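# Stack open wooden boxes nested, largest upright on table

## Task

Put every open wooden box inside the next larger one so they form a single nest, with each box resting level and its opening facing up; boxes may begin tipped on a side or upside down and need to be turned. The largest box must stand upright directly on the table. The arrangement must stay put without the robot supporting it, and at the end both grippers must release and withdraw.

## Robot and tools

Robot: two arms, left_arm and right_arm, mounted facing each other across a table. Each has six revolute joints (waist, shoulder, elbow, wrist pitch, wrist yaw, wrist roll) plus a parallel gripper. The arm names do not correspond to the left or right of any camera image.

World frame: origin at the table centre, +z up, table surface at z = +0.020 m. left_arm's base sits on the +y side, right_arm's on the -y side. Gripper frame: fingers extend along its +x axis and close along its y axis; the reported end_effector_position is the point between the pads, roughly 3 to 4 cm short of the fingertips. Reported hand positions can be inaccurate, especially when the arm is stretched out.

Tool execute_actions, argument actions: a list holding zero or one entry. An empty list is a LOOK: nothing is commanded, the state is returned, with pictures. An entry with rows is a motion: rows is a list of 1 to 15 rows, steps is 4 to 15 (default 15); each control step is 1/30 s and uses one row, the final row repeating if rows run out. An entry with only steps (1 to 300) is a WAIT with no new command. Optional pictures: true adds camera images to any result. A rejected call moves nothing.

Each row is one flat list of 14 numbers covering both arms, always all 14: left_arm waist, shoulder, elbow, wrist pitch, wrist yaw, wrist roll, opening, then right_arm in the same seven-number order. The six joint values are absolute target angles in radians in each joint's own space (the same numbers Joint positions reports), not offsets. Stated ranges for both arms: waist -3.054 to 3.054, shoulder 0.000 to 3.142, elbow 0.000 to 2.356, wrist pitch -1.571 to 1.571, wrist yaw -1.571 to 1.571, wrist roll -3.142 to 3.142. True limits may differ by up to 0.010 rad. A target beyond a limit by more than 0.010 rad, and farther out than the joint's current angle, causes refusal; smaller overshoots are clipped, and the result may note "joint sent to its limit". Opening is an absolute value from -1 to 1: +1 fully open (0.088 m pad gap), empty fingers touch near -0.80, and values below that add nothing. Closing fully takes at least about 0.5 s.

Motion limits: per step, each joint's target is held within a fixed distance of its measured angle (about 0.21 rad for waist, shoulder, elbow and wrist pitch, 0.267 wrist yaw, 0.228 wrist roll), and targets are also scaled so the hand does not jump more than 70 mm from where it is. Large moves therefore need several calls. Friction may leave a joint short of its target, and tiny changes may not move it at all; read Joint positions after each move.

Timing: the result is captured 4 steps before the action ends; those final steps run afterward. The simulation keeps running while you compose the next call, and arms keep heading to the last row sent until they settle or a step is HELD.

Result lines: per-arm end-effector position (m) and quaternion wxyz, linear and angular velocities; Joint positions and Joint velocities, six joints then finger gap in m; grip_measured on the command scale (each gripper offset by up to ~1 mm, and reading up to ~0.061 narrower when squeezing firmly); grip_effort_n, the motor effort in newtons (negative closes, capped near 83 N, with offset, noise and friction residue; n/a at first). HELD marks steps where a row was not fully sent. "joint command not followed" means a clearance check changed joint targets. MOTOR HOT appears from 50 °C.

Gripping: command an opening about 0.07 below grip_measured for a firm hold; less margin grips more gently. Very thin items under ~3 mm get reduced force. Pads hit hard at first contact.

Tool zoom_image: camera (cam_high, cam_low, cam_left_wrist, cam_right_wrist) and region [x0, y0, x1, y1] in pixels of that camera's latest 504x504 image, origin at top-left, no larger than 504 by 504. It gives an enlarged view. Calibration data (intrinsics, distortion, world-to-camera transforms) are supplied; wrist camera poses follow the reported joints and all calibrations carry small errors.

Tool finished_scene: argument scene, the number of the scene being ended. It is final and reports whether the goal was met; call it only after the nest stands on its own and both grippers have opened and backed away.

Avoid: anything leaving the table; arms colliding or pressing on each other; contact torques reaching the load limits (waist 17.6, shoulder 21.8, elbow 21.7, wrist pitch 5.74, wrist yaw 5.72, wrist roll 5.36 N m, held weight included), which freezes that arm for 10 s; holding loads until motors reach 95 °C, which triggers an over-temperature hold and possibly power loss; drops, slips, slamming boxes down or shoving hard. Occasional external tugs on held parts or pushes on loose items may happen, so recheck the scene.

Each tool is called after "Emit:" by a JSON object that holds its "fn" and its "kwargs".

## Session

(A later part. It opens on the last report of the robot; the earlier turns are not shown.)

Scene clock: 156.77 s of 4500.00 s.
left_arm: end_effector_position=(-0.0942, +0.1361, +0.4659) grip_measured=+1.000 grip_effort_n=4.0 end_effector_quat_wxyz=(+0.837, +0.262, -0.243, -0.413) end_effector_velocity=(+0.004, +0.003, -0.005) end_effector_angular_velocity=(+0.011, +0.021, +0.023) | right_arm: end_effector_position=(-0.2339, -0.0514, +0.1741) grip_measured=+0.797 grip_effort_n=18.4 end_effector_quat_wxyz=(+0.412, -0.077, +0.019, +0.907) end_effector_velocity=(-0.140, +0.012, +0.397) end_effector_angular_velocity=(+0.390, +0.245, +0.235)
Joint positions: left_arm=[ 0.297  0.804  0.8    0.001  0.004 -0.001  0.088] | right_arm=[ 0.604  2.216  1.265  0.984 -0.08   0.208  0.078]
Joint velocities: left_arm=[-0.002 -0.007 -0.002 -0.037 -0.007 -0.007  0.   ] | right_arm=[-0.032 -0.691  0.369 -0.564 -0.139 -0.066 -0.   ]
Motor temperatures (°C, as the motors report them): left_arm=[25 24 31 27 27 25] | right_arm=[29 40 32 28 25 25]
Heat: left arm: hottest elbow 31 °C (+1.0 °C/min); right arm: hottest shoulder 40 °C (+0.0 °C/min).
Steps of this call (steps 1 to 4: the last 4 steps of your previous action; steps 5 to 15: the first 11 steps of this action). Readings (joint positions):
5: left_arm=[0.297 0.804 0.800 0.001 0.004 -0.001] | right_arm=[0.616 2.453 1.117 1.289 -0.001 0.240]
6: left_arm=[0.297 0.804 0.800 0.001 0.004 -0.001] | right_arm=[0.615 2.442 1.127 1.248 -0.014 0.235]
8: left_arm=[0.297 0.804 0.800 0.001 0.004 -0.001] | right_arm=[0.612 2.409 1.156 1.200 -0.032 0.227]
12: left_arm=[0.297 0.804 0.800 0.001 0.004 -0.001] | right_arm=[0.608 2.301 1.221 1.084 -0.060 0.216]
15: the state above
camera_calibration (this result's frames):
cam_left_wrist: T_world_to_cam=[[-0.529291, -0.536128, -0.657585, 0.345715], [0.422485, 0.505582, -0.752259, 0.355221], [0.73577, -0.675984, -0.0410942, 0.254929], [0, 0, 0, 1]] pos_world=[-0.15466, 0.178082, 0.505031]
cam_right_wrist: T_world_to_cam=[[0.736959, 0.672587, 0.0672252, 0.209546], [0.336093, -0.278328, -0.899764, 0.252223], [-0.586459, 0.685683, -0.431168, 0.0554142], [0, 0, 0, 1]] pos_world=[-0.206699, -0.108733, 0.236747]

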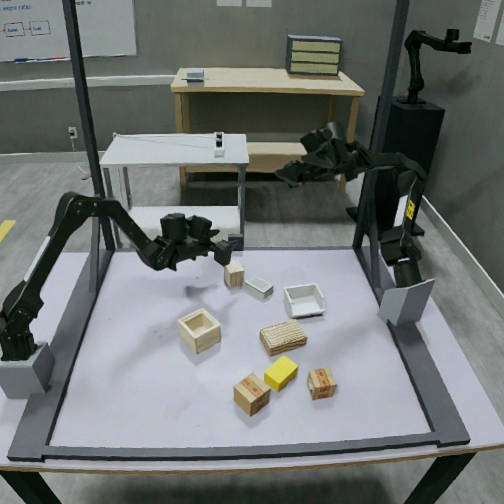

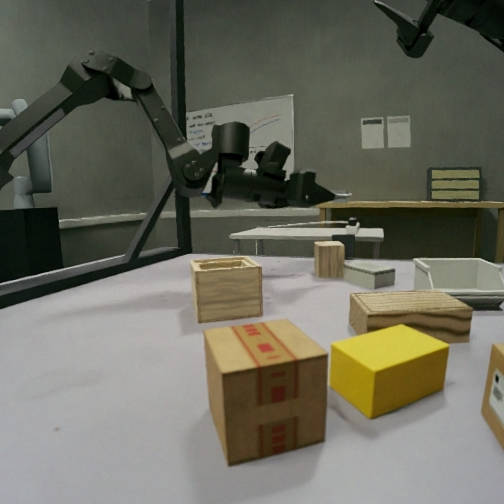

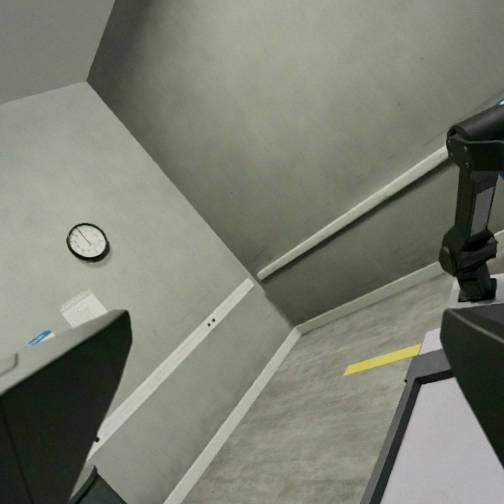

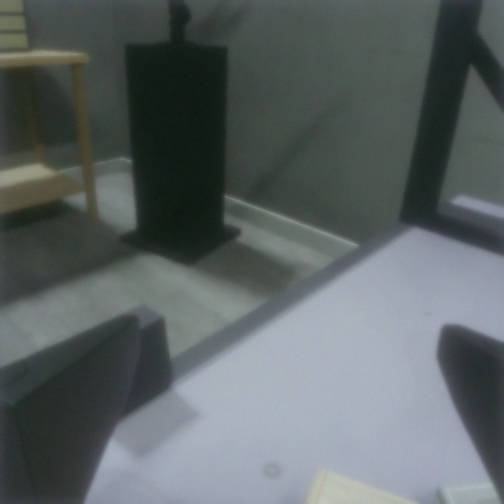

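Emit:
{"fn": "execute_actions", "kwargs": {"actions": [{"rows":[[0.3,0.8,0.8,0,0,0,1,0.57,2.25,1.9,-0.3,-0.29,-0.15,0.85]],"steps":15}]}}

Emit:
{"fn": "execute_actions", "kwargs": {"actions": [{"rows":[[0.3,0.8,0.8,0,0,0,1,0.568,2.36,1.9,-0.27,-0.29,-0.15,0.85]],"steps":15}], "pictures": true}}

Scene clock: 157.30 s of 4500.00 s.
left_arm: end_effector_position=(-0.0942, +0.1361, +0.4659) grip_measured=+1.000 grip_effort_n=3.5 end_effector_quat_wxyz=(+0.837, +0.262, -0.243, -0.413) end_effector_velocity=(-0.002, +0.001, +0.002) end_effector_angular_velocity=(-0.006, -0.014, -0.003) | right_arm: end_effector_position=(-0.2942, -0.0138, +0.2381) grip_measured=+0.845 grip_effort_n=18.4 end_effector_quat_wxyz=(+0.321, -0.193, -0.092, +0.923) end_effector_velocity=(-0.131, +0.051, +0.279) end_effector_angular_velocity=(+0.084, -0.136, +0.085)
Joint positions: left_arm=[ 0.297  0.804  0.8    0.001  0.004 -0.001  0.088] | right_arm=[ 0.571  2.238  1.765  0.391 -0.276 -0.128  0.08 ]
Joint velocities: left_arm=[-0.002 -0.007 -0.002  0.007 -0.007  0.007  0.   ] | right_arm=[-0.007 -0.007  1.263 -1.311 -0.051 -0.183  0.001]
Motor temperatures (°C, as the motors report them): left_arm=[25 24 31 27 27 25] | right_arm=[29 40 32 28 25 25]
Heat: left arm: hottest elbow 31 °C (+1.0 °C/min); right arm: hottest shoulder 40 °C (+0.0 °C/min).
Steps of this call (steps 1 to 4: the last 4 steps of your previous action; step 5: the robot went on to your last target; steps 6 to 16: the first 11 steps of this action). Readings (joint positions):
6: left_arm=[0.297 0.804 0.800 0.001 0.004 -0.001] | right_arm=[0.599 2.157 1.316 0.898 -0.116 0.170]
7: left_arm=[0.297 0.804 0.800 0.001 0.004 -0.001] | right_arm=[0.594 2.173 1.363 0.837 -0.167 0.113]
9: left_arm=[0.297 0.804 0.800 0.001 0.004 -0.001] | right_arm=[0.585 2.208 1.456 0.736 -0.219 0.011]
13: left_arm=[0.297 0.804 0.800 0.001 0.004 -0.001] | right_arm=[0.573 2.237 1.629 0.536 -0.264 -0.099]
16: the state above

Scene clock: 157.80 s of 4500.00 s.
left_arm: end_effector_position=(-0.0942, +0.1361, +0.4659) grip_measured=+1.000 grip_effort_n=3.5 end_effector_quat_wxyz=(+0.837, +0.262, -0.243, -0.413) end_effector_velocity=(+0.000, +0.000, -0.002) end_effector_angular_velocity=(+0.000, +0.010, +0.003) | right_arm: end_effector_position=(-0.2458, -0.0299, +0.1216) grip_measured=+0.847 grip_effort_n=18.8 end_effector_quat_wxyz=(+0.309, -0.415, +0.070, +0.853) end_effector_velocity=(+0.106, -0.055, -0.190) end_effector_angular_velocity=(-0.591, -0.450, -0.178)
Joint positions: left_arm=[ 0.297  0.804  0.8    0.001  0.004 -0.001  0.088] | right_arm=[ 0.57   2.345  1.893 -0.205 -0.283 -0.147  0.081]
Joint velocities: left_arm=[-0.007 -0.002 -0.002 -0.007 -0.007 -0.007  0.   ] | right_arm=[-0.007  0.193  0.002 -0.579 -0.007 -0.022 -0.   ]
Motor temperatures (°C, as the motors report them): left_arm=[25 24 31 28 27 25] | right_arm=[29 40 32 28 25 25]
Heat: left arm: hottest elbow 31 °C (+1.0 °C/min); right arm: hottest shoulder 40 °C (+0.0 °C/min).
Steps of this call (steps 1 to 4: the last 4 steps of your previous action; steps 5 to 15: the first 11 steps of this action). Readings (joint positions):
5: left_arm=[0.297 0.804 0.800 0.001 0.004 -0.001] | right_arm=[0.571 2.234 1.883 0.170 -0.283 -0.143]
6: left_arm=[0.297 0.804 0.800 0.001 0.004 -0.001] | right_arm=[0.571 2.241 1.888 0.143 -0.283 -0.143]
8: left_arm=[0.297 0.804 0.800 0.001 0.004 -0.001] | right_arm=[0.571 2.262 1.893 0.074 -0.283 -0.144]
12: left_arm=[0.297 0.804 0.800 0.001 0.004 -0.001] | right_arm=[0.570 2.316 1.893 -0.102 -0.283 -0.146]
15: the state above
camera_calibration (this result's frames):
cam_left_wrist: T_world_to_cam=[[-0.529291, -0.536128, -0.657585, 0.345715], [0.422485, 0.505582, -0.752259, 0.355221], [0.73577, -0.675984, -0.0410942, 0.254929], [0, 0, 0, 1]] pos_world=[-0.15466, 0.178082, 0.505031]
cam_right_wrist: T_world_to_cam=[[0.549976, 0.820973, 0.153397, 0.155342], [0.794609, -0.457807, -0.39876, 0.261371], [-0.257145, 0.341199, -0.904135, 0.139233], [0, 0, 0, 1]] pos_world=[-0.257319, -0.0553802, 0.206281]

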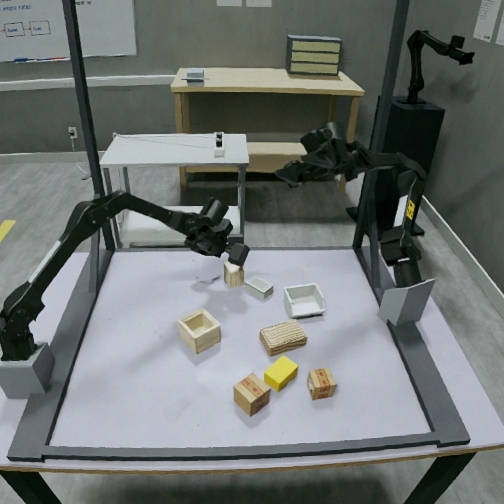

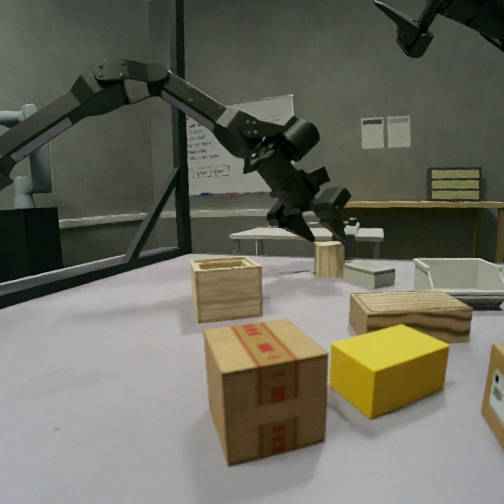

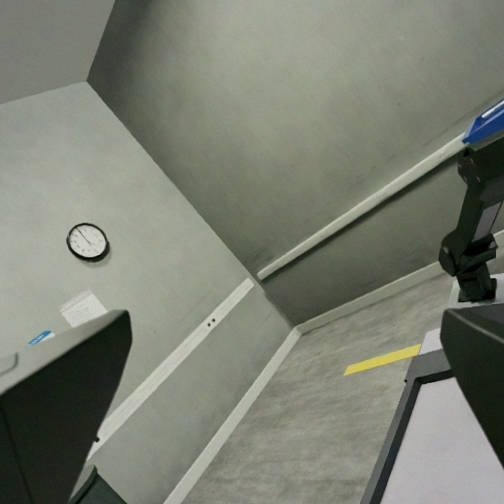

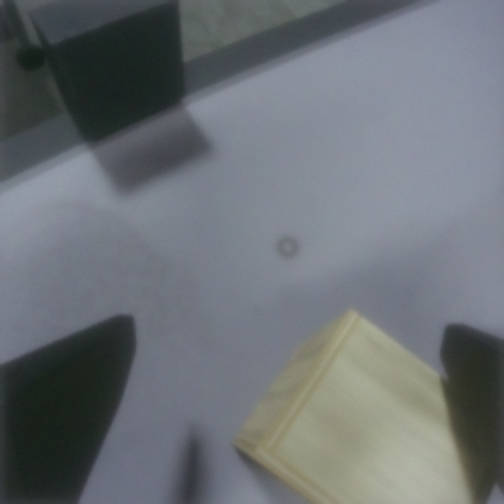

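Emit:
{"fn": "execute_actions", "kwargs": {"actions": [{"rows":[[0.3,0.8,0.8,0,0,0,1,0.58,2.33,1.82,-0.06,-0.166,0.1,0.9]],"steps":15}]}}

Emit:
{"fn": "execute_actions", "kwargs": {"actions": [{"rows":[[0.3,0.8,0.8,0,0,0,1,0.58,2.37,1.82,-0.06,-0.166,0.1,0.9]],"steps":12}], "pictures": true}}

Scene clock: 159.00 s of 4500.00 s.
left_arm: end_effector_position=(-0.0942, +0.1361, +0.4659) grip_measured=+1.000 grip_effort_n=3.5 end_effector_quat_wxyz=(+0.837, +0.262, -0.243, -0.413) end_effector_velocity=(-0.000, +0.001, +0.000) end_effector_angular_velocity=(-0.006, +0.006, +0.004) | right_arm: end_effector_position=(-0.2404, -0.0154, +0.1208) grip_measured=+0.895 grip_effort_n=18.4 end_effector_quat_wxyz=(+0.397, -0.353, +0.127, +0.838) end_effector_velocity=(-0.006, +0.006, +0.018) end_effector_angular_velocity=(+0.041, +0.086, -0.070)
Joint positions: left_arm=[ 0.297  0.804  0.8    0.001  0.004 -0.001  0.088] | right_arm=[ 0.575  2.345  1.837 -0.071 -0.177  0.086  0.083]
Joint velocities: left_arm=[-0.002 -0.002  0.002 -0.007 -0.007 -0.007  0.   ] | right_arm=[ 0.002 -0.027 -0.027  0.081  0.037  0.095  0.001]
Motor temperatures (°C, as the motors report them): left_arm=[25 24 31 28 27 25] | right_arm=[29 41 32 28 25 25]
Heat: left arm: hottest elbow 31 °C (+1.0 °C/min); right arm: hottest shoulder 41 °C (+1.0 °C/min).
Steps of this call (steps 1 to 4: the last 4 steps of your previous action; steps 5 to 25: the robot went on to your last target; steps 26 to 36: the first 11 steps of this action). Readings (joint positions):
26: left_arm=[0.297 0.804 0.800 0.001 0.004 -0.001] | right_arm=[0.568 2.350 1.893 -0.243 -0.277 -0.121]
27: left_arm=[0.297 0.804 0.800 0.001 0.004 -0.001] | right_arm=[0.570 2.348 1.879 -0.192 -0.249 -0.065]
29: left_arm=[0.297 0.804 0.800 0.001 0.004 -0.001] | right_arm=[0.573 2.348 1.861 -0.134 -0.213 0.008]
33: left_arm=[0.297 0.804 0.800 0.001 0.004 -0.001] | right_arm=[0.575 2.347 1.842 -0.085 -0.184 0.070]
36: the state above

Scene clock: 159.40 s of 4500.00 s.
left_arm: end_effector_position=(-0.0942, +0.1361, +0.4659) grip_measured=+1.000 grip_effort_n=4.0 end_effector_quat_wxyz=(+0.837, +0.262, -0.243, -0.413) end_effector_velocity=(-0.000, +0.002, -0.001) end_effector_angular_velocity=(-0.014, +0.018, +0.001) | right_arm: end_effector_position=(-0.2407, -0.0145, +0.1207) grip_measured=+0.897 grip_effort_n=18.8 end_effector_quat_wxyz=(+0.401, -0.348, +0.129, +0.838) end_effector_velocity=(+0.009, -0.001, -0.025) end_effector_angular_velocity=(-0.040, -0.031, -0.005)
Joint positions: left_arm=[ 0.297  0.804  0.8    0.001  0.004 -0.001  0.088] | right_arm=[ 0.576  2.347  1.835 -0.062 -0.171  0.098  0.083]
Joint velocities: left_arm=[-0.002 -0.007 -0.002 -0.007 -0.007 -0.022  0.   ] | right_arm=[-0.002  0.037 -0.007 -0.007 -0.007 -0.007 -0.   ]
Motor temperatures (°C, as the motors report them): left_arm=[25 24 31 28 27 25] | right_arm=[29 41 32 28 25 25]
Heat: left arm: hottest elbow 31 °C (+1.0 °C/min); right arm: hottest shoulder 41 °C (+2.0 °C/min).
Steps of this call (steps 1 to 4: the last 4 steps of your previous action; steps 5 to 12: the first 8 steps of this action). Readings (joint positions):
5: left_arm=[0.297 0.804 0.800 0.001 0.004 -0.001] | right_arm=[0.576 2.342 1.835 -0.063 -0.172 0.095]
6: left_arm=[0.297 0.804 0.800 0.001 0.004 -0.001] | right_arm=[0.576 2.342 1.835 -0.063 -0.172 0.096]
8: left_arm=[0.297 0.804 0.800 0.001 0.004 -0.001] | right_arm=[0.576 2.343 1.835 -0.062 -0.172 0.097]
12: the state above
camera_calibration (this result's frames):
cam_left_wrist: T_world_to_cam=[[-0.529291, -0.536128, -0.657585, 0.345715], [0.422485, 0.505582, -0.752259, 0.355221], [0.73577, -0.675984, -0.0410942, 0.254929], [0, 0, 0, 1]] pos_world=[-0.15466, 0.178082, 0.505031]
cam_right_wrist: T_world_to_cam=[[0.73507, 0.672806, 0.0836923, 0.190874], [0.61635, -0.611701, -0.495918, 0.230653], [-0.282462, 0.416118, -0.864327, 0.124684], [0, 0, 0, 1]] pos_world=[-0.24725, -0.039214, 0.206178]

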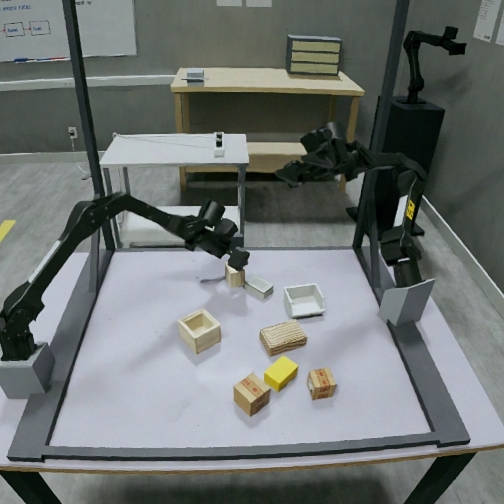

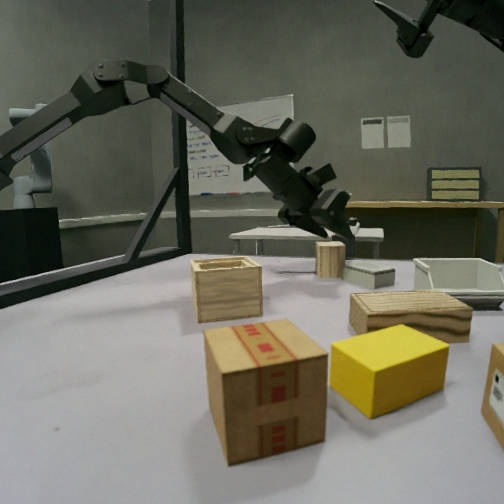

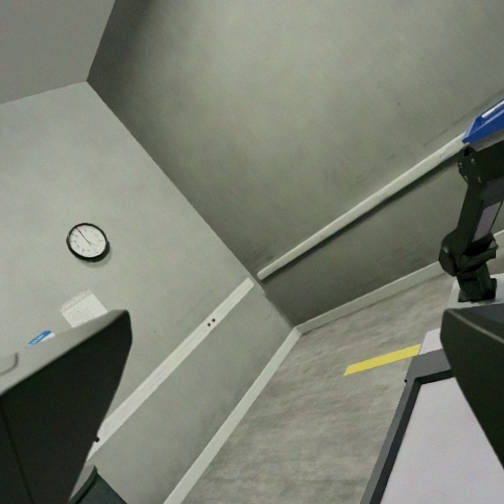

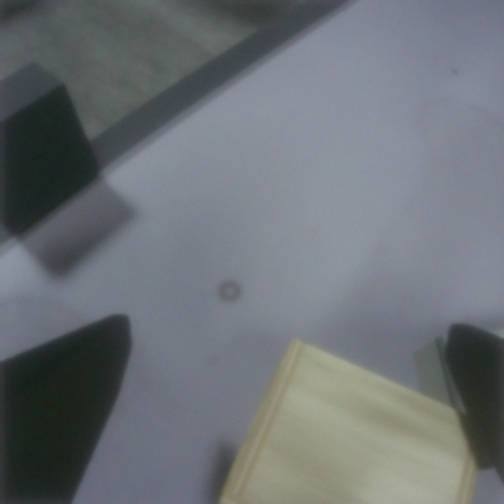

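Emit:
{"fn": "execute_actions", "kwargs": {"actions": [{"rows":[[0.3,0.8,0.8,0,0,0,1,0.535,2.37,1.82,-0.06,-0.166,0.42,0.95]],"steps":15}], "pictures": true}}

Scene clock: 160.23 s of 4500.00 s.
left_arm: end_effector_position=(-0.0942, +0.1361, +0.4659) grip_measured=+1.000 grip_effort_n=3.5 end_effector_quat_wxyz=(+0.837, +0.262, -0.243, -0.413) end_effector_velocity=(+0.005, +0.001, -0.005) end_effector_angular_velocity=(+0.000, +0.031, +0.017) | right_arm: end_effector_position=(-0.2169, +0.0031, +0.1247) grip_measured=+0.945 grip_effort_n=18.4 end_effector_quat_wxyz=(+0.470, -0.276, +0.256, +0.798) end_effector_velocity=(+0.002, -0.002, -0.001) end_effector_angular_velocity=(-0.079, +0.088, -0.106)
Joint positions: left_arm=[ 0.297  0.804  0.8    0.001  0.004 -0.001  0.088] | right_arm=[ 0.53   2.352  1.834 -0.061 -0.169  0.401  0.085]
Joint velocities: left_arm=[-0.002  0.002 -0.002 -0.022 -0.007 -0.022  0.   ] | right_arm=[-0.002 -0.002  0.002 -0.022 -0.007  0.154  0.001]
Motor temperatures (°C, as the motors report them): left_arm=[25 24 31 28 27 25] | right_arm=[29 41 32 28 25 25]
Heat: left arm: hottest elbow 31 °C (+1.0 °C/min); right arm: hottest shoulder 41 °C (+2.0 °C/min).
Steps of this call (steps 1 to 4: the last 4 steps of your previous action; steps 5 to 14: the robot went on to your last target; steps 15 to 25: the first 11 steps of this action). Readings (joint positions):
15: left_arm=[0.297 0.804 0.800 0.001 0.004 -0.001] | right_arm=[0.575 2.352 1.834 -0.061 -0.171 0.131]
16: left_arm=[0.297 0.804 0.800 0.001 0.004 -0.001] | right_arm=[0.573 2.352 1.834 -0.061 -0.171 0.188]
18: left_arm=[0.297 0.804 0.800 0.001 0.004 -0.001] | right_arm=[0.561 2.352 1.834 -0.061 -0.171 0.286]
22: left_arm=[0.297 0.804 0.800 0.001 0.004 -0.001] | right_arm=[0.536 2.352 1.834 -0.061 -0.169 0.378]
25: the state above
camera_calibration (this result's frames):
cam_left_wrist: T_world_to_cam=[[-0.529291, -0.536128, -0.657585, 0.345715], [0.422485, 0.505582, -0.752259, 0.355221], [0.73577, -0.675984, -0.0410942, 0.254929], [0, 0, 0, 1]] pos_world=[-0.15466, 0.178082, 0.505031]
cam_right_wrist: T_world_to_cam=[[0.877215, 0.462705, -0.128058, 0.219122], [0.34628, -0.794539, -0.498797, 0.171072], [-0.332543, 0.393208, -0.857206, 0.115857], [0, 0, 0, 1]] pos_world=[-0.212928, -0.0110217, 0.212704]

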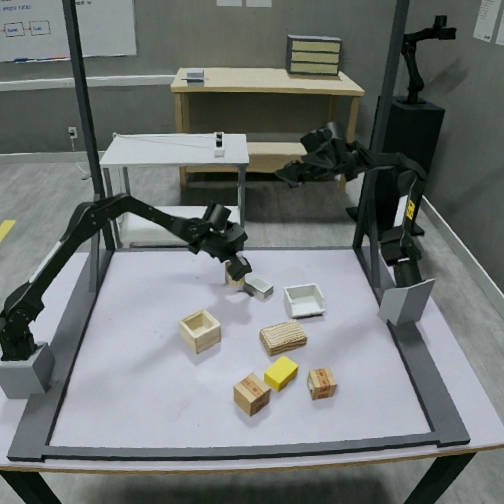

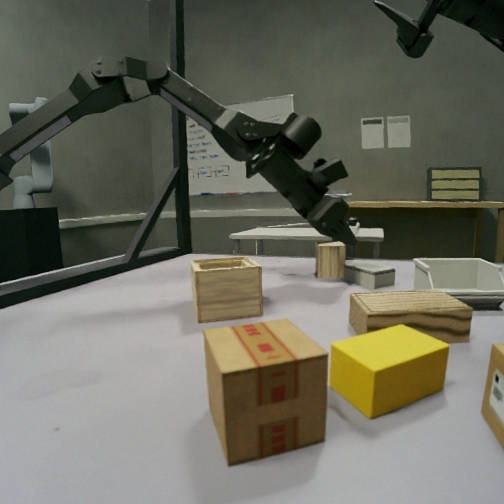

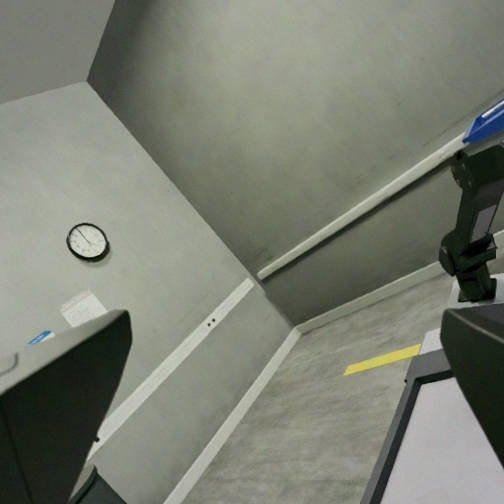

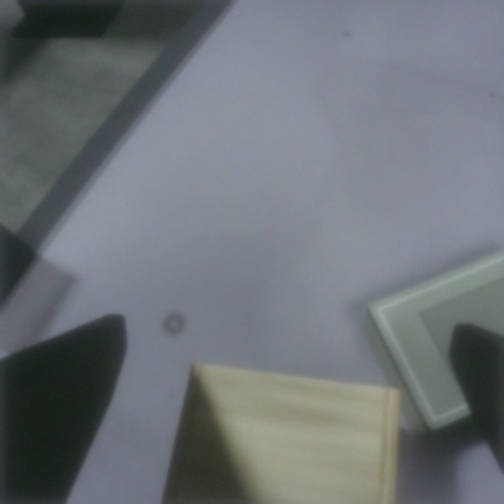

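Emit:
{"fn": "execute_actions", "kwargs": {"actions": [{"rows":[[0.3,0.8,0.8,0,0,0,1,0.583,2.4,2.03,-0.34,-0.105,0.35,0.95]],"steps":15}]}}

Emit:
{"fn": "execute_actions", "kwargs": {"actions": [{"rows":[[0.3,0.8,0.8,0,0,0,1,0.583,2.43,2.03,-0.34,-0.105,0.35,0.95]],"steps":12}], "pictures": true}}

Scene clock: 161.27 s of 4500.00 s.
left_arm: end_effector_position=(-0.0942, +0.1361, +0.4659) grip_measured=+1.000 grip_effort_n=4.0 end_effector_quat_wxyz=(+0.837, +0.262, -0.243, -0.413) end_effector_velocity=(+0.004, +0.001, -0.004) end_effector_angular_velocity=(+0.003, +0.014, +0.013) | right_arm: end_effector_position=(-0.2423, -0.0138, +0.1310) grip_measured=+0.947 grip_effort_n=18.4 end_effector_quat_wxyz=(+0.467, -0.337, +0.246, +0.780) end_effector_velocity=(+0.012, -0.011, -0.006) end_effector_angular_velocity=(-0.064, -0.099, -0.012)
Joint positions: left_arm=[ 0.297  0.804  0.8    0.001  0.004 -0.001  0.088] | right_arm=[ 0.587  2.379  2.016 -0.322 -0.114  0.355  0.085]
Joint velocities: left_arm=[-0.002  0.002 -0.007 -0.007 -0.007 -0.007  0.   ] | right_arm=[ 0.002 -0.002  0.037 -0.154  0.022 -0.037 -0.   ]
Motor temperatures (°C, as the motors report them): left_arm=[25 24 31 28 27 25] | right_arm=[29 41 32 28 25 25]
Heat: left arm: hottest elbow 31 °C (+1.0 °C/min); right arm: hottest shoulder 41 °C (+2.0 °C/min).
Steps of this call (steps 1 to 4: the last 4 steps of your previous action; steps 5 to 20: the robot went on to your last target; steps 21 to 31: the first 11 steps of this action). Readings (joint positions):
21: left_arm=[0.297 0.804 0.800 0.001 0.004 -0.001] | right_arm=[0.533 2.355 1.851 -0.092 -0.161 0.410]
22: left_arm=[0.297 0.804 0.800 0.001 0.004 -0.001] | right_arm=[0.538 2.365 1.889 -0.148 -0.145 0.396]
24: left_arm=[0.297 0.804 0.800 0.001 0.004 -0.001] | right_arm=[0.552 2.378 1.946 -0.229 -0.129 0.376]
28: left_arm=[0.297 0.804 0.800 0.001 0.004 -0.001] | right_arm=[0.580 2.379 2.002 -0.301 -0.118 0.359]
31: the state above

Scene clock: 161.67 s of 4500.00 s.
left_arm: end_effector_position=(-0.0942, +0.1361, +0.4659) grip_measured=+1.000 grip_effort_n=3.5 end_effector_quat_wxyz=(+0.837, +0.262, -0.243, -0.413) end_effector_velocity=(-0.002, +0.000, -0.004) end_effector_angular_velocity=(+0.012, +0.016, -0.004) | right_arm: end_effector_position=(-0.2348, -0.0105, +0.1202) grip_measured=+0.947 grip_effort_n=17.9 end_effector_quat_wxyz=(+0.473, -0.347, +0.246, +0.771) end_effector_velocity=(-0.000, +0.009, +0.010) end_effector_angular_velocity=(+0.027, +0.021, +0.023)
Joint positions: left_arm=[ 0.297  0.804  0.8    0.001  0.004 -0.001  0.088] | right_arm=[ 0.581  2.402  2.025 -0.335 -0.103  0.348  0.085]
Joint velocities: left_arm=[-0.007 -0.007  0.002 -0.022  0.007 -0.007  0.   ] | right_arm=[-0.017  0.002  0.017  0.022 -0.022 -0.022 -0.   ]
Motor temperatures (°C, as the motors report them): left_arm=[25 24 31 28 27 25] | right_arm=[29 41 32 28 25 25]
Heat: left arm: hottest elbow 31 °C (+1.0 °C/min); right arm: hottest shoulder 41 °C (+2.0 °C/min).
Steps of this call (steps 1 to 4: the last 4 steps of your previous action; steps 5 to 12: the first 8 steps of this action). Readings (joint positions):
5: left_arm=[0.297 0.804 0.800 0.001 0.004 -0.001] | right_arm=[0.584 2.384 2.017 -0.335 -0.111 0.353]
6: left_arm=[0.297 0.804 0.800 0.001 0.004 -0.001] | right_arm=[0.584 2.388 2.020 -0.335 -0.111 0.353]
8: left_arm=[0.297 0.804 0.800 0.001 0.004 -0.001] | right_arm=[0.583 2.396 2.022 -0.335 -0.110 0.352]
12: the state above
camera_calibration (this result's frames):
cam_left_wrist: T_world_to_cam=[[-0.529291, -0.536128, -0.657585, 0.345715], [0.422485, 0.505582, -0.752259, 0.355221], [0.73577, -0.675984, -0.0410942, 0.254929], [0, 0, 0, 1]] pos_world=[-0.15466, 0.178082, 0.505031]
cam_right_wrist: T_world_to_cam=[[0.883509, 0.467086, -0.0352517, 0.230899], [0.417219, -0.818924, -0.394071, 0.168011], [-0.212933, 0.333457, -0.918404, 0.146233], [0, 0, 0, 1]] pos_world=[-0.242961, -0.0190237, 0.208649]

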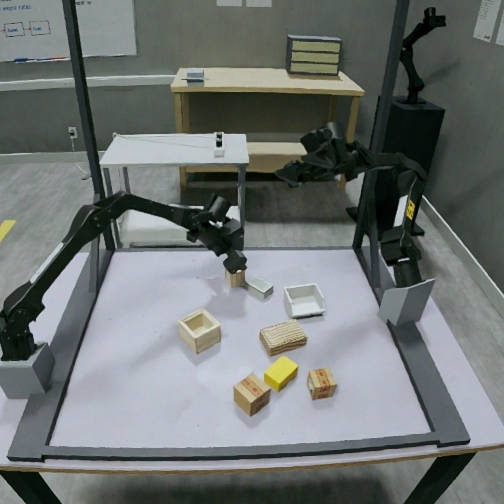

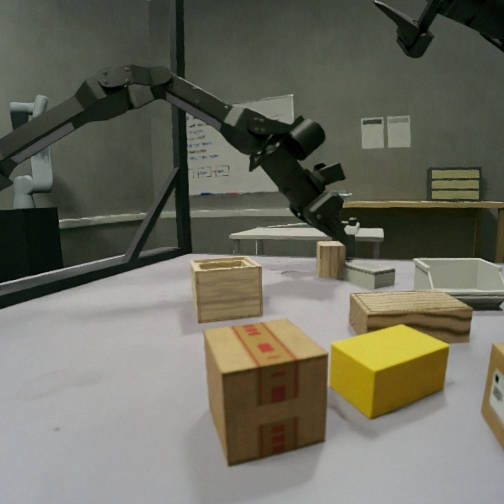

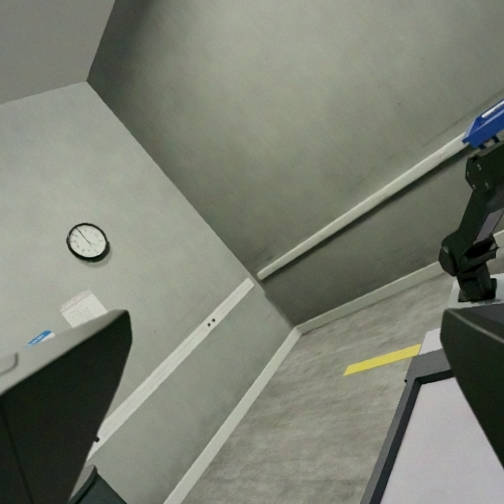

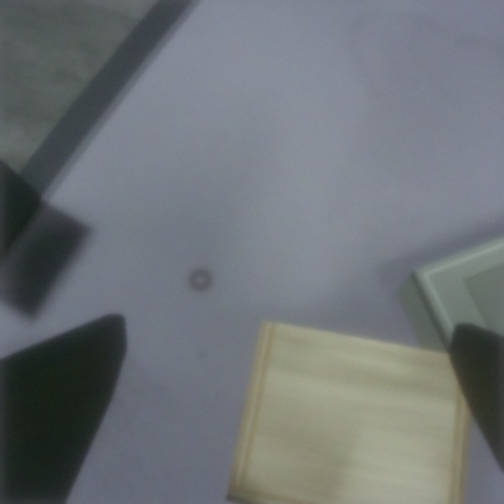

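Emit:
{"fn": "execute_actions", "kwargs": {"actions": [{"rows":[[0.3,0.8,0.8,0,0,0,1,0.542,2.42,2.03,-0.335,-0.105,0.46,0.95]],"steps":15}], "pictures": true}}

Scene clock: 162.23 s of 4500.00 s.
left_arm: end_effector_position=(-0.0942, +0.1361, +0.4659) grip_measured=+1.000 grip_effort_n=3.5 end_effector_quat_wxyz=(+0.837, +0.262, -0.243, -0.413) end_effector_velocity=(+0.007, +0.004, -0.003) end_effector_angular_velocity=(-0.004, +0.014, +0.034) | right_arm: end_effector_position=(-0.2133, +0.0062, +0.1262) grip_measured=+0.947 grip_effort_n=18.4 end_effector_quat_wxyz=(+0.509, -0.313, +0.289, +0.748) end_effector_velocity=(+0.003, +0.002, -0.000) end_effector_angular_velocity=(-0.015, +0.035, -0.041)
Joint positions: left_arm=[ 0.297  0.804  0.8    0.001  0.004 -0.001  0.088] | right_arm=[ 0.537  2.405  2.027 -0.335 -0.103  0.453  0.085]
Joint velocities: left_arm=[ 0.002 -0.002 -0.007 -0.022 -0.022 -0.007  0.   ] | right_arm=[-0.007  0.002 -0.002  0.007 -0.007  0.051  0.   ]
Motor temperatures (°C, as the motors report them): left_arm=[25 24 31 28 27 25] | right_arm=[29 41 32 28 25 25]
Heat: left arm: hottest elbow 31 °C (+1.0 °C/min); right arm: hottest shoulder 41 °C (+2.0 °C/min).
Steps of this call (steps 1 to 4: the last 4 steps of your previous action; steps 5 to 6: the robot went on to your last target; steps 7 to 17: the first 11 steps of this action). Readings (joint positions):
7: left_arm=[0.297 0.804 0.800 0.001 0.004 -0.001] | right_arm=[0.580 2.403 2.026 -0.335 -0.103 0.362]
8: left_arm=[0.297 0.804 0.800 0.001 0.004 -0.001] | right_arm=[0.577 2.403 2.027 -0.334 -0.103 0.387]
10: left_arm=[0.297 0.804 0.800 0.001 0.004 -0.001] | right_arm=[0.566 2.403 2.027 -0.334 -0.103 0.420]
14: left_arm=[0.297 0.804 0.800 0.001 0.004 -0.001] | right_arm=[0.542 2.405 2.027 -0.335 -0.103 0.446]
17: the state above
camera_calibration (this result's frames):
cam_left_wrist: T_world_to_cam=[[-0.529291, -0.536128, -0.657585, 0.345715], [0.422485, 0.505582, -0.752259, 0.355221], [0.73577, -0.675984, -0.0410942, 0.254929], [0, 0, 0, 1]] pos_world=[-0.15466, 0.178082, 0.505031]
cam_right_wrist: T_world_to_cam=[[0.93008, 0.35411, -0.097765, 0.222804], [0.289254, -0.869983, -0.399325, 0.148757], [-0.226459, 0.343126, -0.911582, 0.146908], [0, 0, 0, 1]] pos_world=[-0.216985, 0.00011106, 0.215104]

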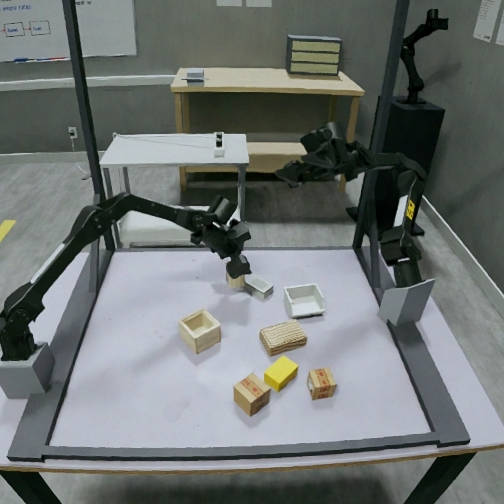

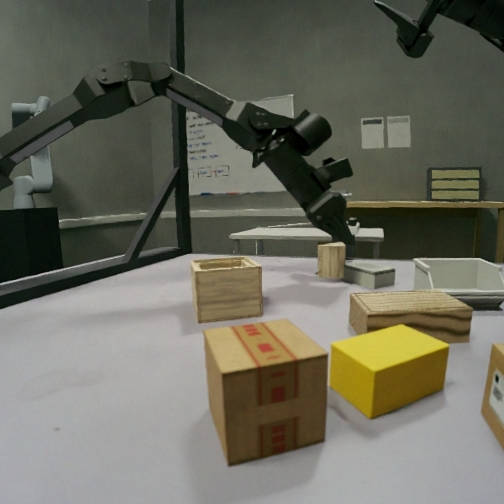

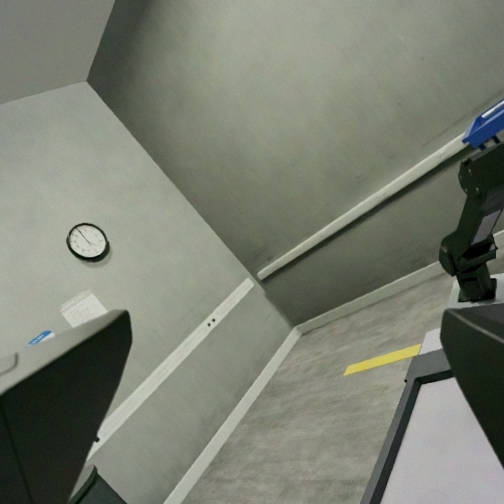

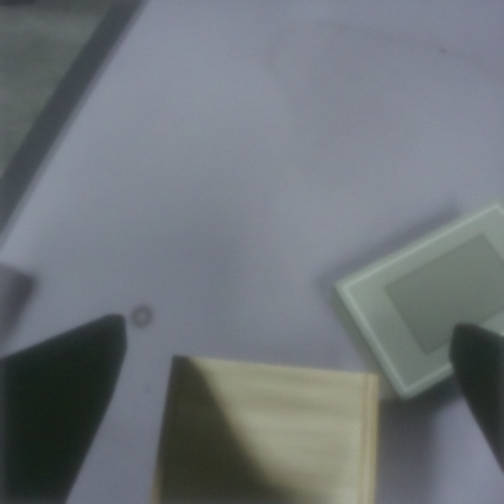

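Emit:
{"fn": "execute_actions", "kwargs": {"actions": [{"rows":[[0.3,0.8,0.8,0,0,0,1,0.55,2.42,1.99,-0.30,-0.105,0.46,0.7],[0.3,0.8,0.8,0,0,0,1,0.555,2.425,1.95,-0.25,-0.105,0.46,0.7],[0.3,0.8,0.8,0,0,0,1,0.56,2.435,1.92,-0.21,-0.105,0.46,0.7],[0.3,0.8,0.8,0,0,0,1,0.565,2.445,1.9,-0.18,-0.105,0.46,0.7]],"steps":15}], "pictures": true}}

Scene clock: 163.03 s of 4500.00 s.
left_arm: end_effector_position=(-0.0942, +0.1361, +0.4659) grip_measured=+1.000 grip_effort_n=3.5 end_effector_quat_wxyz=(+0.837, +0.262, -0.243, -0.413) end_effector_velocity=(+0.002, +0.001, +0.002) end_effector_angular_velocity=(-0.025, +0.012, +0.009) | right_arm: end_effector_position=(-0.2155, -0.0011, +0.0931) grip_measured=+0.714 grip_effort_n=-15.1 end_effector_quat_wxyz=(+0.501, -0.308, +0.283, +0.758) end_effector_velocity=(-0.029, +0.010, +0.022) end_effector_angular_velocity=(+0.083, +0.128, +0.079)
Joint positions: left_arm=[ 0.297  0.804  0.8    0.001  0.004 -0.001  0.088] | right_arm=[ 0.561  2.425  1.924 -0.189 -0.099  0.457  0.074]
Joint velocities: left_arm=[-0.002  0.002 -0.002  0.007 -0.022 -0.022  0.   ] | right_arm=[ 0.002 -0.007 -0.002  0.154 -0.066  0.007 -0.005]
Motor temperatures (°C, as the motors report them): left_arm=[25 24 31 28 27 25] | right_arm=[29 41 32 28 25 25]
Heat: left arm: hottest elbow 31 °C (+1.0 °C/min); right arm: hottest shoulder 41 °C (+2.0 °C/min).
Steps of this call (steps 1 to 4: the last 4 steps of your previous action; steps 5 to 13: the robot went on to your last target; steps 14 to 24: the first 11 steps of this action). Readings (joint positions):
14: left_arm=[0.297 0.804 0.800 0.001 0.004 -0.001] | right_arm=[0.539 2.405 2.026 -0.332 -0.103 0.458]
15: left_arm=[0.297 0.804 0.800 0.001 0.004 -0.001] | right_arm=[0.539 2.405 2.019 -0.315 -0.103 0.458]
17: left_arm=[0.297 0.804 0.800 0.001 0.004 -0.001] | right_arm=[0.543 2.405 1.988 -0.262 -0.103 0.458]
21: left_arm=[0.297 0.804 0.800 0.001 0.004 -0.001] | right_arm=[0.557 2.419 1.936 -0.209 -0.103 0.458]
24: the state above
camera_calibration (this result's frames):
cam_left_wrist: T_world_to_cam=[[-0.529291, -0.536128, -0.657585, 0.345715], [0.422485, 0.505582, -0.752259, 0.355221], [0.73577, -0.675984, -0.0410942, 0.254929], [0, 0, 0, 1]] pos_world=[-0.15466, 0.178082, 0.505031]
cam_right_wrist: T_world_to_cam=[[0.920638, 0.376182, -0.104461, 0.222848], [0.303802, -0.858325, -0.413501, 0.13427], [-0.245213, 0.34895, -0.904491, 0.114077], [0, 0, 0, 1]] pos_world=[-0.217981, -0.00839085, 0.181982]

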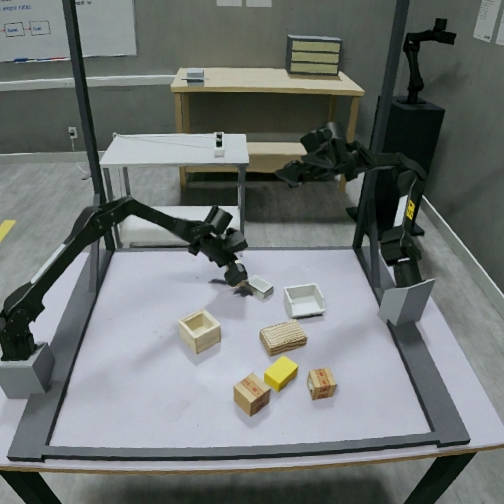

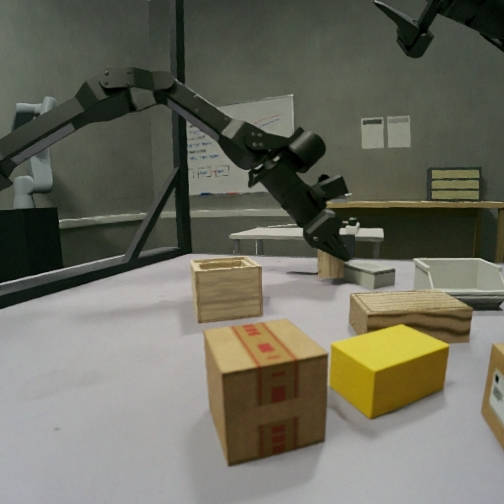

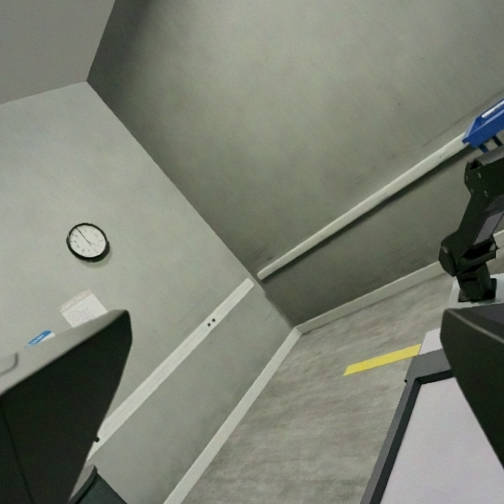

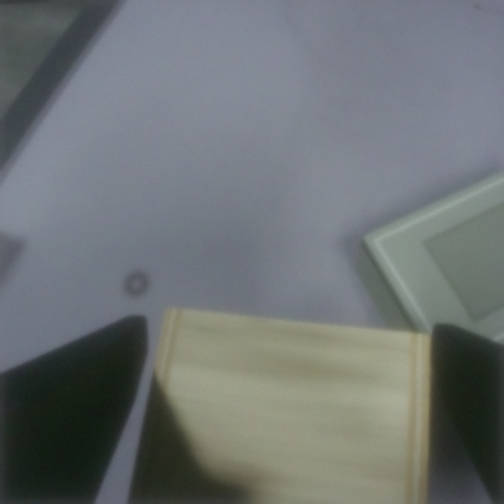

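Emit:
{"fn": "execute_actions", "kwargs": {"actions": [{"rows":[[0.3,0.8,0.8,0,0,0,1,0.563,2.43,1.88,-0.15,-0.1,0.46,0.9],[0.3,0.8,0.8,0,0,0,1,0.563,2.43,1.83,-0.1,-0.1,0.46,0.9],[0.3,0.8,0.8,0,0,0,1,0.563,2.43,1.79,-0.065,-0.1,0.46,0.9],[0.3,0.8,0.8,0,0,0,1,0.563,2.43,1.76,-0.045,-0.1,0.46,0.9]],"steps":15}], "pictures": true}}

Scene clock: 163.57 s of 4500.00 s.
left_arm: end_effector_position=(-0.0942, +0.1361, +0.4659) grip_measured=+1.000 grip_effort_n=3.5 end_effector_quat_wxyz=(+0.837, +0.262, -0.243, -0.413) end_effector_velocity=(-0.002, -0.001, -0.000) end_effector_angular_velocity=(-0.002, +0.004, -0.013) | right_arm: end_effector_position=(-0.2115, -0.0043, +0.0861) grip_measured=+0.888 grip_effort_n=20.7 end_effector_quat_wxyz=(+0.497, -0.287, +0.273, +0.773) end_effector_velocity=(+0.008, -0.004, -0.004) end_effector_angular_velocity=(+0.017, -0.001, +0.001)
Joint positions: left_arm=[ 0.297  0.804  0.8    0.001  0.004 -0.001  0.088] | right_arm=[ 0.561  2.402  1.806 -0.037 -0.1    0.457  0.082]
Joint velocities: left_arm=[-0.002 -0.002 -0.002  0.007  0.007 -0.007  0.   ] | right_arm=[-0.002 -0.022 -0.076  0.066  0.007 -0.007  0.004]
Motor temperatures (°C, as the motors report them): left_arm=[25 24 31 28 27 25] | right_arm=[29 42 32 28 25 25]
Heat: left arm: hottest elbow 31 °C (+1.0 °C/min); right arm: hottest shoulder 42 °C (+3.0 °C/min).
Steps of this call (steps 1 to 4: the last 4 steps of your previous action; step 5: the robot went on to your last target; steps 6 to 16: the first 11 steps of this action). Readings (joint positions):
6: left_arm=[0.297 0.804 0.800 0.001 0.004 -0.001] | right_arm=[0.561 2.426 1.918 -0.176 -0.100 0.458]
7: left_arm=[0.297 0.804 0.800 0.001 0.004 -0.001] | right_arm=[0.561 2.426 1.908 -0.160 -0.100 0.458]
9: left_arm=[0.297 0.804 0.800 0.001 0.004 -0.001] | right_arm=[0.561 2.420 1.869 -0.108 -0.100 0.458]
13: left_arm=[0.297 0.804 0.800 0.001 0.004 -0.001] | right_arm=[0.561 2.405 1.819 -0.052 -0.100 0.457]
16: the state above
camera_calibration (this result's frames):
cam_left_wrist: T_world_to_cam=[[-0.529291, -0.536128, -0.657585, 0.345715], [0.422485, 0.505582, -0.752259, 0.355221], [0.73577, -0.675984, -0.0410942, 0.254929], [0, 0, 0, 1]] pos_world=[-0.15466, 0.178082, 0.505031]
cam_right_wrist: T_world_to_cam=[[0.910924, 0.395381, -0.117862, 0.218776], [0.302411, -0.834198, -0.461152, 0.131367], [-0.280651, 0.384432, -0.879458, 0.100245], [0, 0, 0, 1]] pos_world=[-0.210881, -0.0154516, 0.174527]

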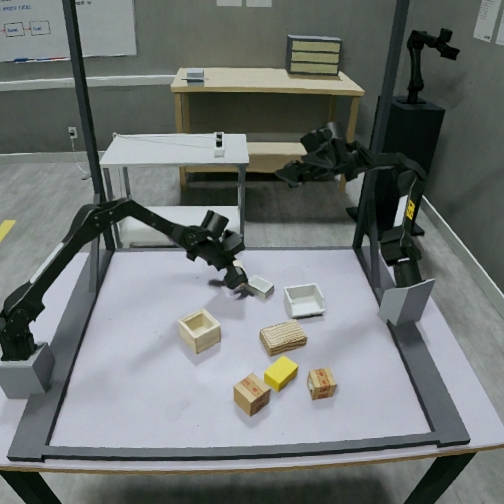

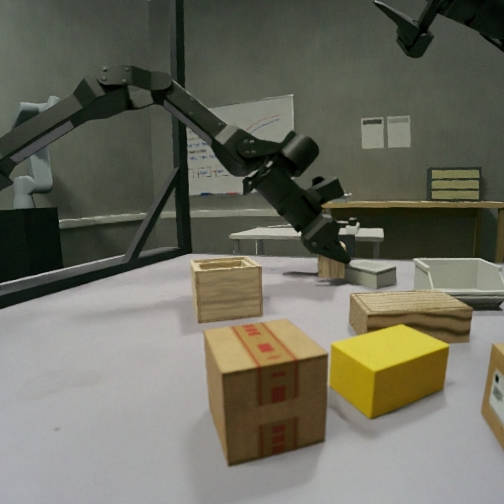

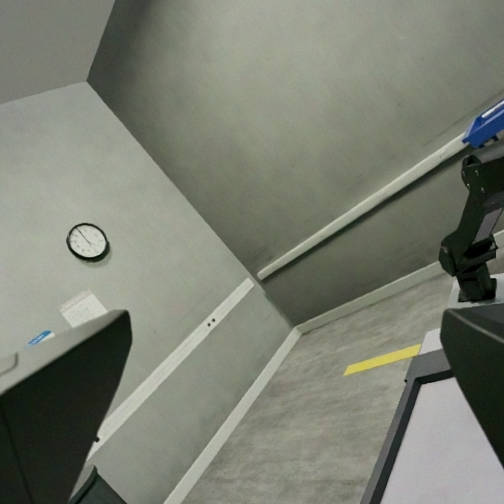

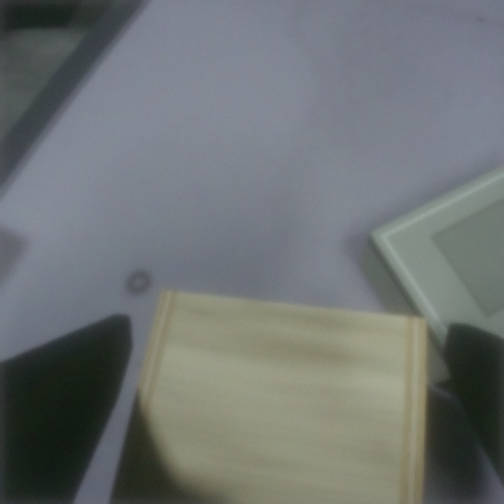

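Emit:
{"fn": "execute_actions", "kwargs": {"actions": [{"rows":[[0.3,0.8,0.8,0,0,0,1,0.561,2.41,1.79,-0.04,-0.1,0.46,0.2]],"steps":15}]}}

Emit:
{"fn": "execute_actions", "kwargs": {"actions": [{"rows":[[0.3,0.8,0.8,0,0,0,1,0.565,2.36,1.8,-0.1,-0.1,0.4,0.2],[0.3,0.8,0.8,0,0,0,1,0.57,2.3,1.8,-0.2,-0.12,0.3,0.2],[0.3,0.8,0.8,0,0,0,1,0.57,2.25,1.8,-0.3,-0.15,0.2,0.2]],"steps":15}], "pictures": true}}

Scene clock: 164.17 s of 4500.00 s.
left_arm: end_effector_position=(-0.0942, +0.1361, +0.4659) grip_measured=+1.000 grip_effort_n=4.0 end_effector_quat_wxyz=(+0.837, +0.262, -0.243, -0.413) end_effector_velocity=(+0.001, +0.002, +0.000) end_effector_angular_velocity=(-0.001, -0.007, +0.010) | right_arm: end_effector_position=(-0.2090, -0.0029, +0.0878) grip_measured=+0.384 grip_effort_n=-83.5 end_effector_quat_wxyz=(+0.499, -0.284, +0.272, +0.772) end_effector_velocity=(+0.005, -0.001, +0.001) end_effector_angular_velocity=(-0.008, -0.020, +0.009)
Joint positions: left_arm=[ 0.297  0.804  0.8    0.001  0.004 -0.001  0.088] | right_arm=[ 0.557  2.397  1.799 -0.031 -0.098  0.457  0.058]
Joint velocities: left_arm=[ 0.002 -0.007 -0.002 -0.007 -0.007  0.007  0.   ] | right_arm=[-0.007 -0.007 -0.002 -0.022 -0.007 -0.022  0.   ]
Motor temperatures (°C, as the motors report them): left_arm=[25 24 31 28 27 25] | right_arm=[29 42 32 28 25 25]
Heat: left arm: hottest elbow 31 °C (+1.0 °C/min); right arm: hottest shoulder 42 °C (+3.0 °C/min).
Steps of this call (steps 1 to 4: the last 4 steps of your previous action; steps 5 to 7: the robot went on to your last target; steps 8 to 18: the first 11 steps of this action). Readings (joint positions):
8: left_arm=[0.297 0.804 0.800 0.001 0.004 -0.001] | right_arm=[0.561 2.398 1.799 -0.029 -0.100 0.457]
9: left_arm=[0.297 0.804 0.800 0.001 0.004 -0.001] | right_arm=[0.561 2.397 1.799 -0.029 -0.100 0.457]
11: left_arm=[0.297 0.804 0.800 0.001 0.004 -0.001] | right_arm=[0.559 2.397 1.799 -0.030 -0.098 0.457]
15: left_arm=[0.297 0.804 0.800 0.001 0.004 -0.001] | right_arm=[0.557 2.397 1.799 -0.031 -0.098 0.457]
18: the state above

Scene clock: 164.67 s of 4500.00 s.
left_arm: end_effector_position=(-0.0942, +0.1361, +0.4659) grip_measured=+1.000 grip_effort_n=4.0 end_effector_quat_wxyz=(+0.837, +0.262, -0.243, -0.413) end_effector_velocity=(+0.006, +0.002, -0.004) end_effector_angular_velocity=(+0.005, +0.018, +0.023) | right_arm: end_effector_position=(-0.2153, -0.0383, +0.1290) grip_measured=+0.384 grip_effort_n=-83.5 end_effector_quat_wxyz=(+0.439, -0.383, +0.211, +0.785) end_effector_velocity=(-0.001, -0.027, +0.028) end_effector_angular_velocity=(-0.033, -0.105, +0.131)
Joint positions: left_arm=[ 0.297  0.804  0.8    0.001  0.004 -0.001  0.088] | right_arm=[ 0.57   2.257  1.8   -0.277 -0.143  0.219  0.058]
Joint velocities: left_arm=[ 0.002  0.002 -0.002 -0.022 -0.007 -0.007  0.   ] | right_arm=[ 0.007 -0.095 -0.002 -0.168 -0.037 -0.154 -0.   ]
Motor temperatures (°C, as the motors report them): left_arm=[25 24 31 28 27 25] | right_arm=[29 42 32 28 25 25]
Heat: left arm: hottest elbow 31 °C (+1.0 °C/min); right arm: hottest shoulder 42 °C (+3.0 °C/min).
Steps of this call (steps 1 to 4: the last 4 steps of your previous action; steps 5 to 15: the first 11 steps of this action). Readings (joint positions):
5: left_arm=[0.297 0.804 0.800 0.001 0.004 -0.001] | right_arm=[0.557 2.393 1.800 -0.036 -0.098 0.450]
6: left_arm=[0.297 0.804 0.800 0.001 0.004 -0.001] | right_arm=[0.557 2.383 1.800 -0.062 -0.098 0.426]
8: left_arm=[0.297 0.804 0.800 0.001 0.004 -0.001] | right_arm=[0.557 2.343 1.800 -0.169 -0.115 0.332]
12: left_arm=[0.297 0.804 0.800 0.001 0.004 -0.001] | right_arm=[0.566 2.280 1.800 -0.254 -0.137 0.242]
15: the state above
camera_calibration (this result's frames):
cam_left_wrist: T_world_to_cam=[[-0.529291, -0.536128, -0.657585, 0.345715], [0.422485, 0.505582, -0.752259, 0.355221], [0.73577, -0.675984, -0.0410942, 0.254929], [0, 0, 0, 1]] pos_world=[-0.15466, 0.178082, 0.505031]
cam_right_wrist: T_world_to_cam=[[0.828573, 0.559519, 0.0201436, 0.211545], [0.526746, -0.766837, -0.366741, 0.162598], [-0.189752, 0.314482, -0.930105, 0.17346], [0, 0, 0, 1]] pos_world=[-0.228014, -0.048227, 0.216706]

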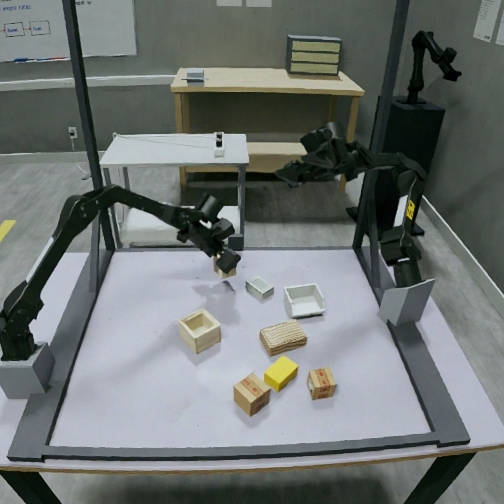

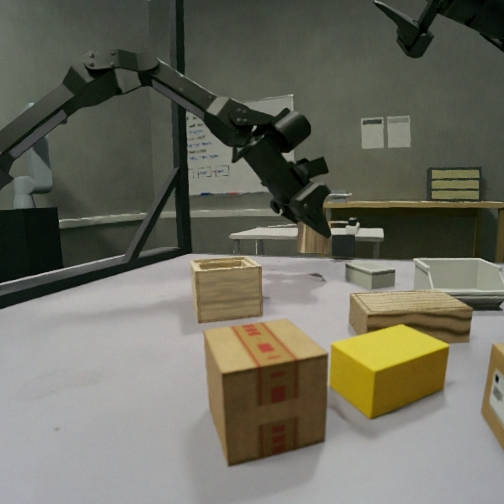

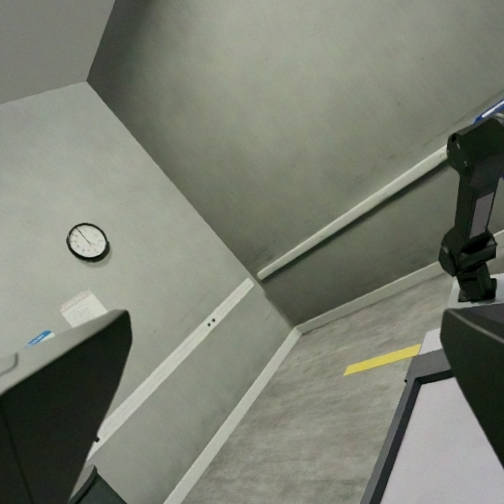

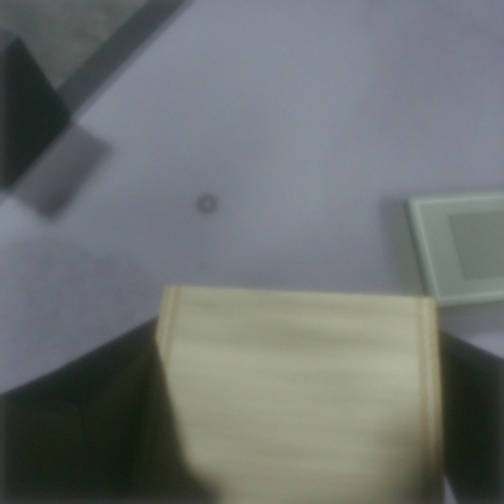

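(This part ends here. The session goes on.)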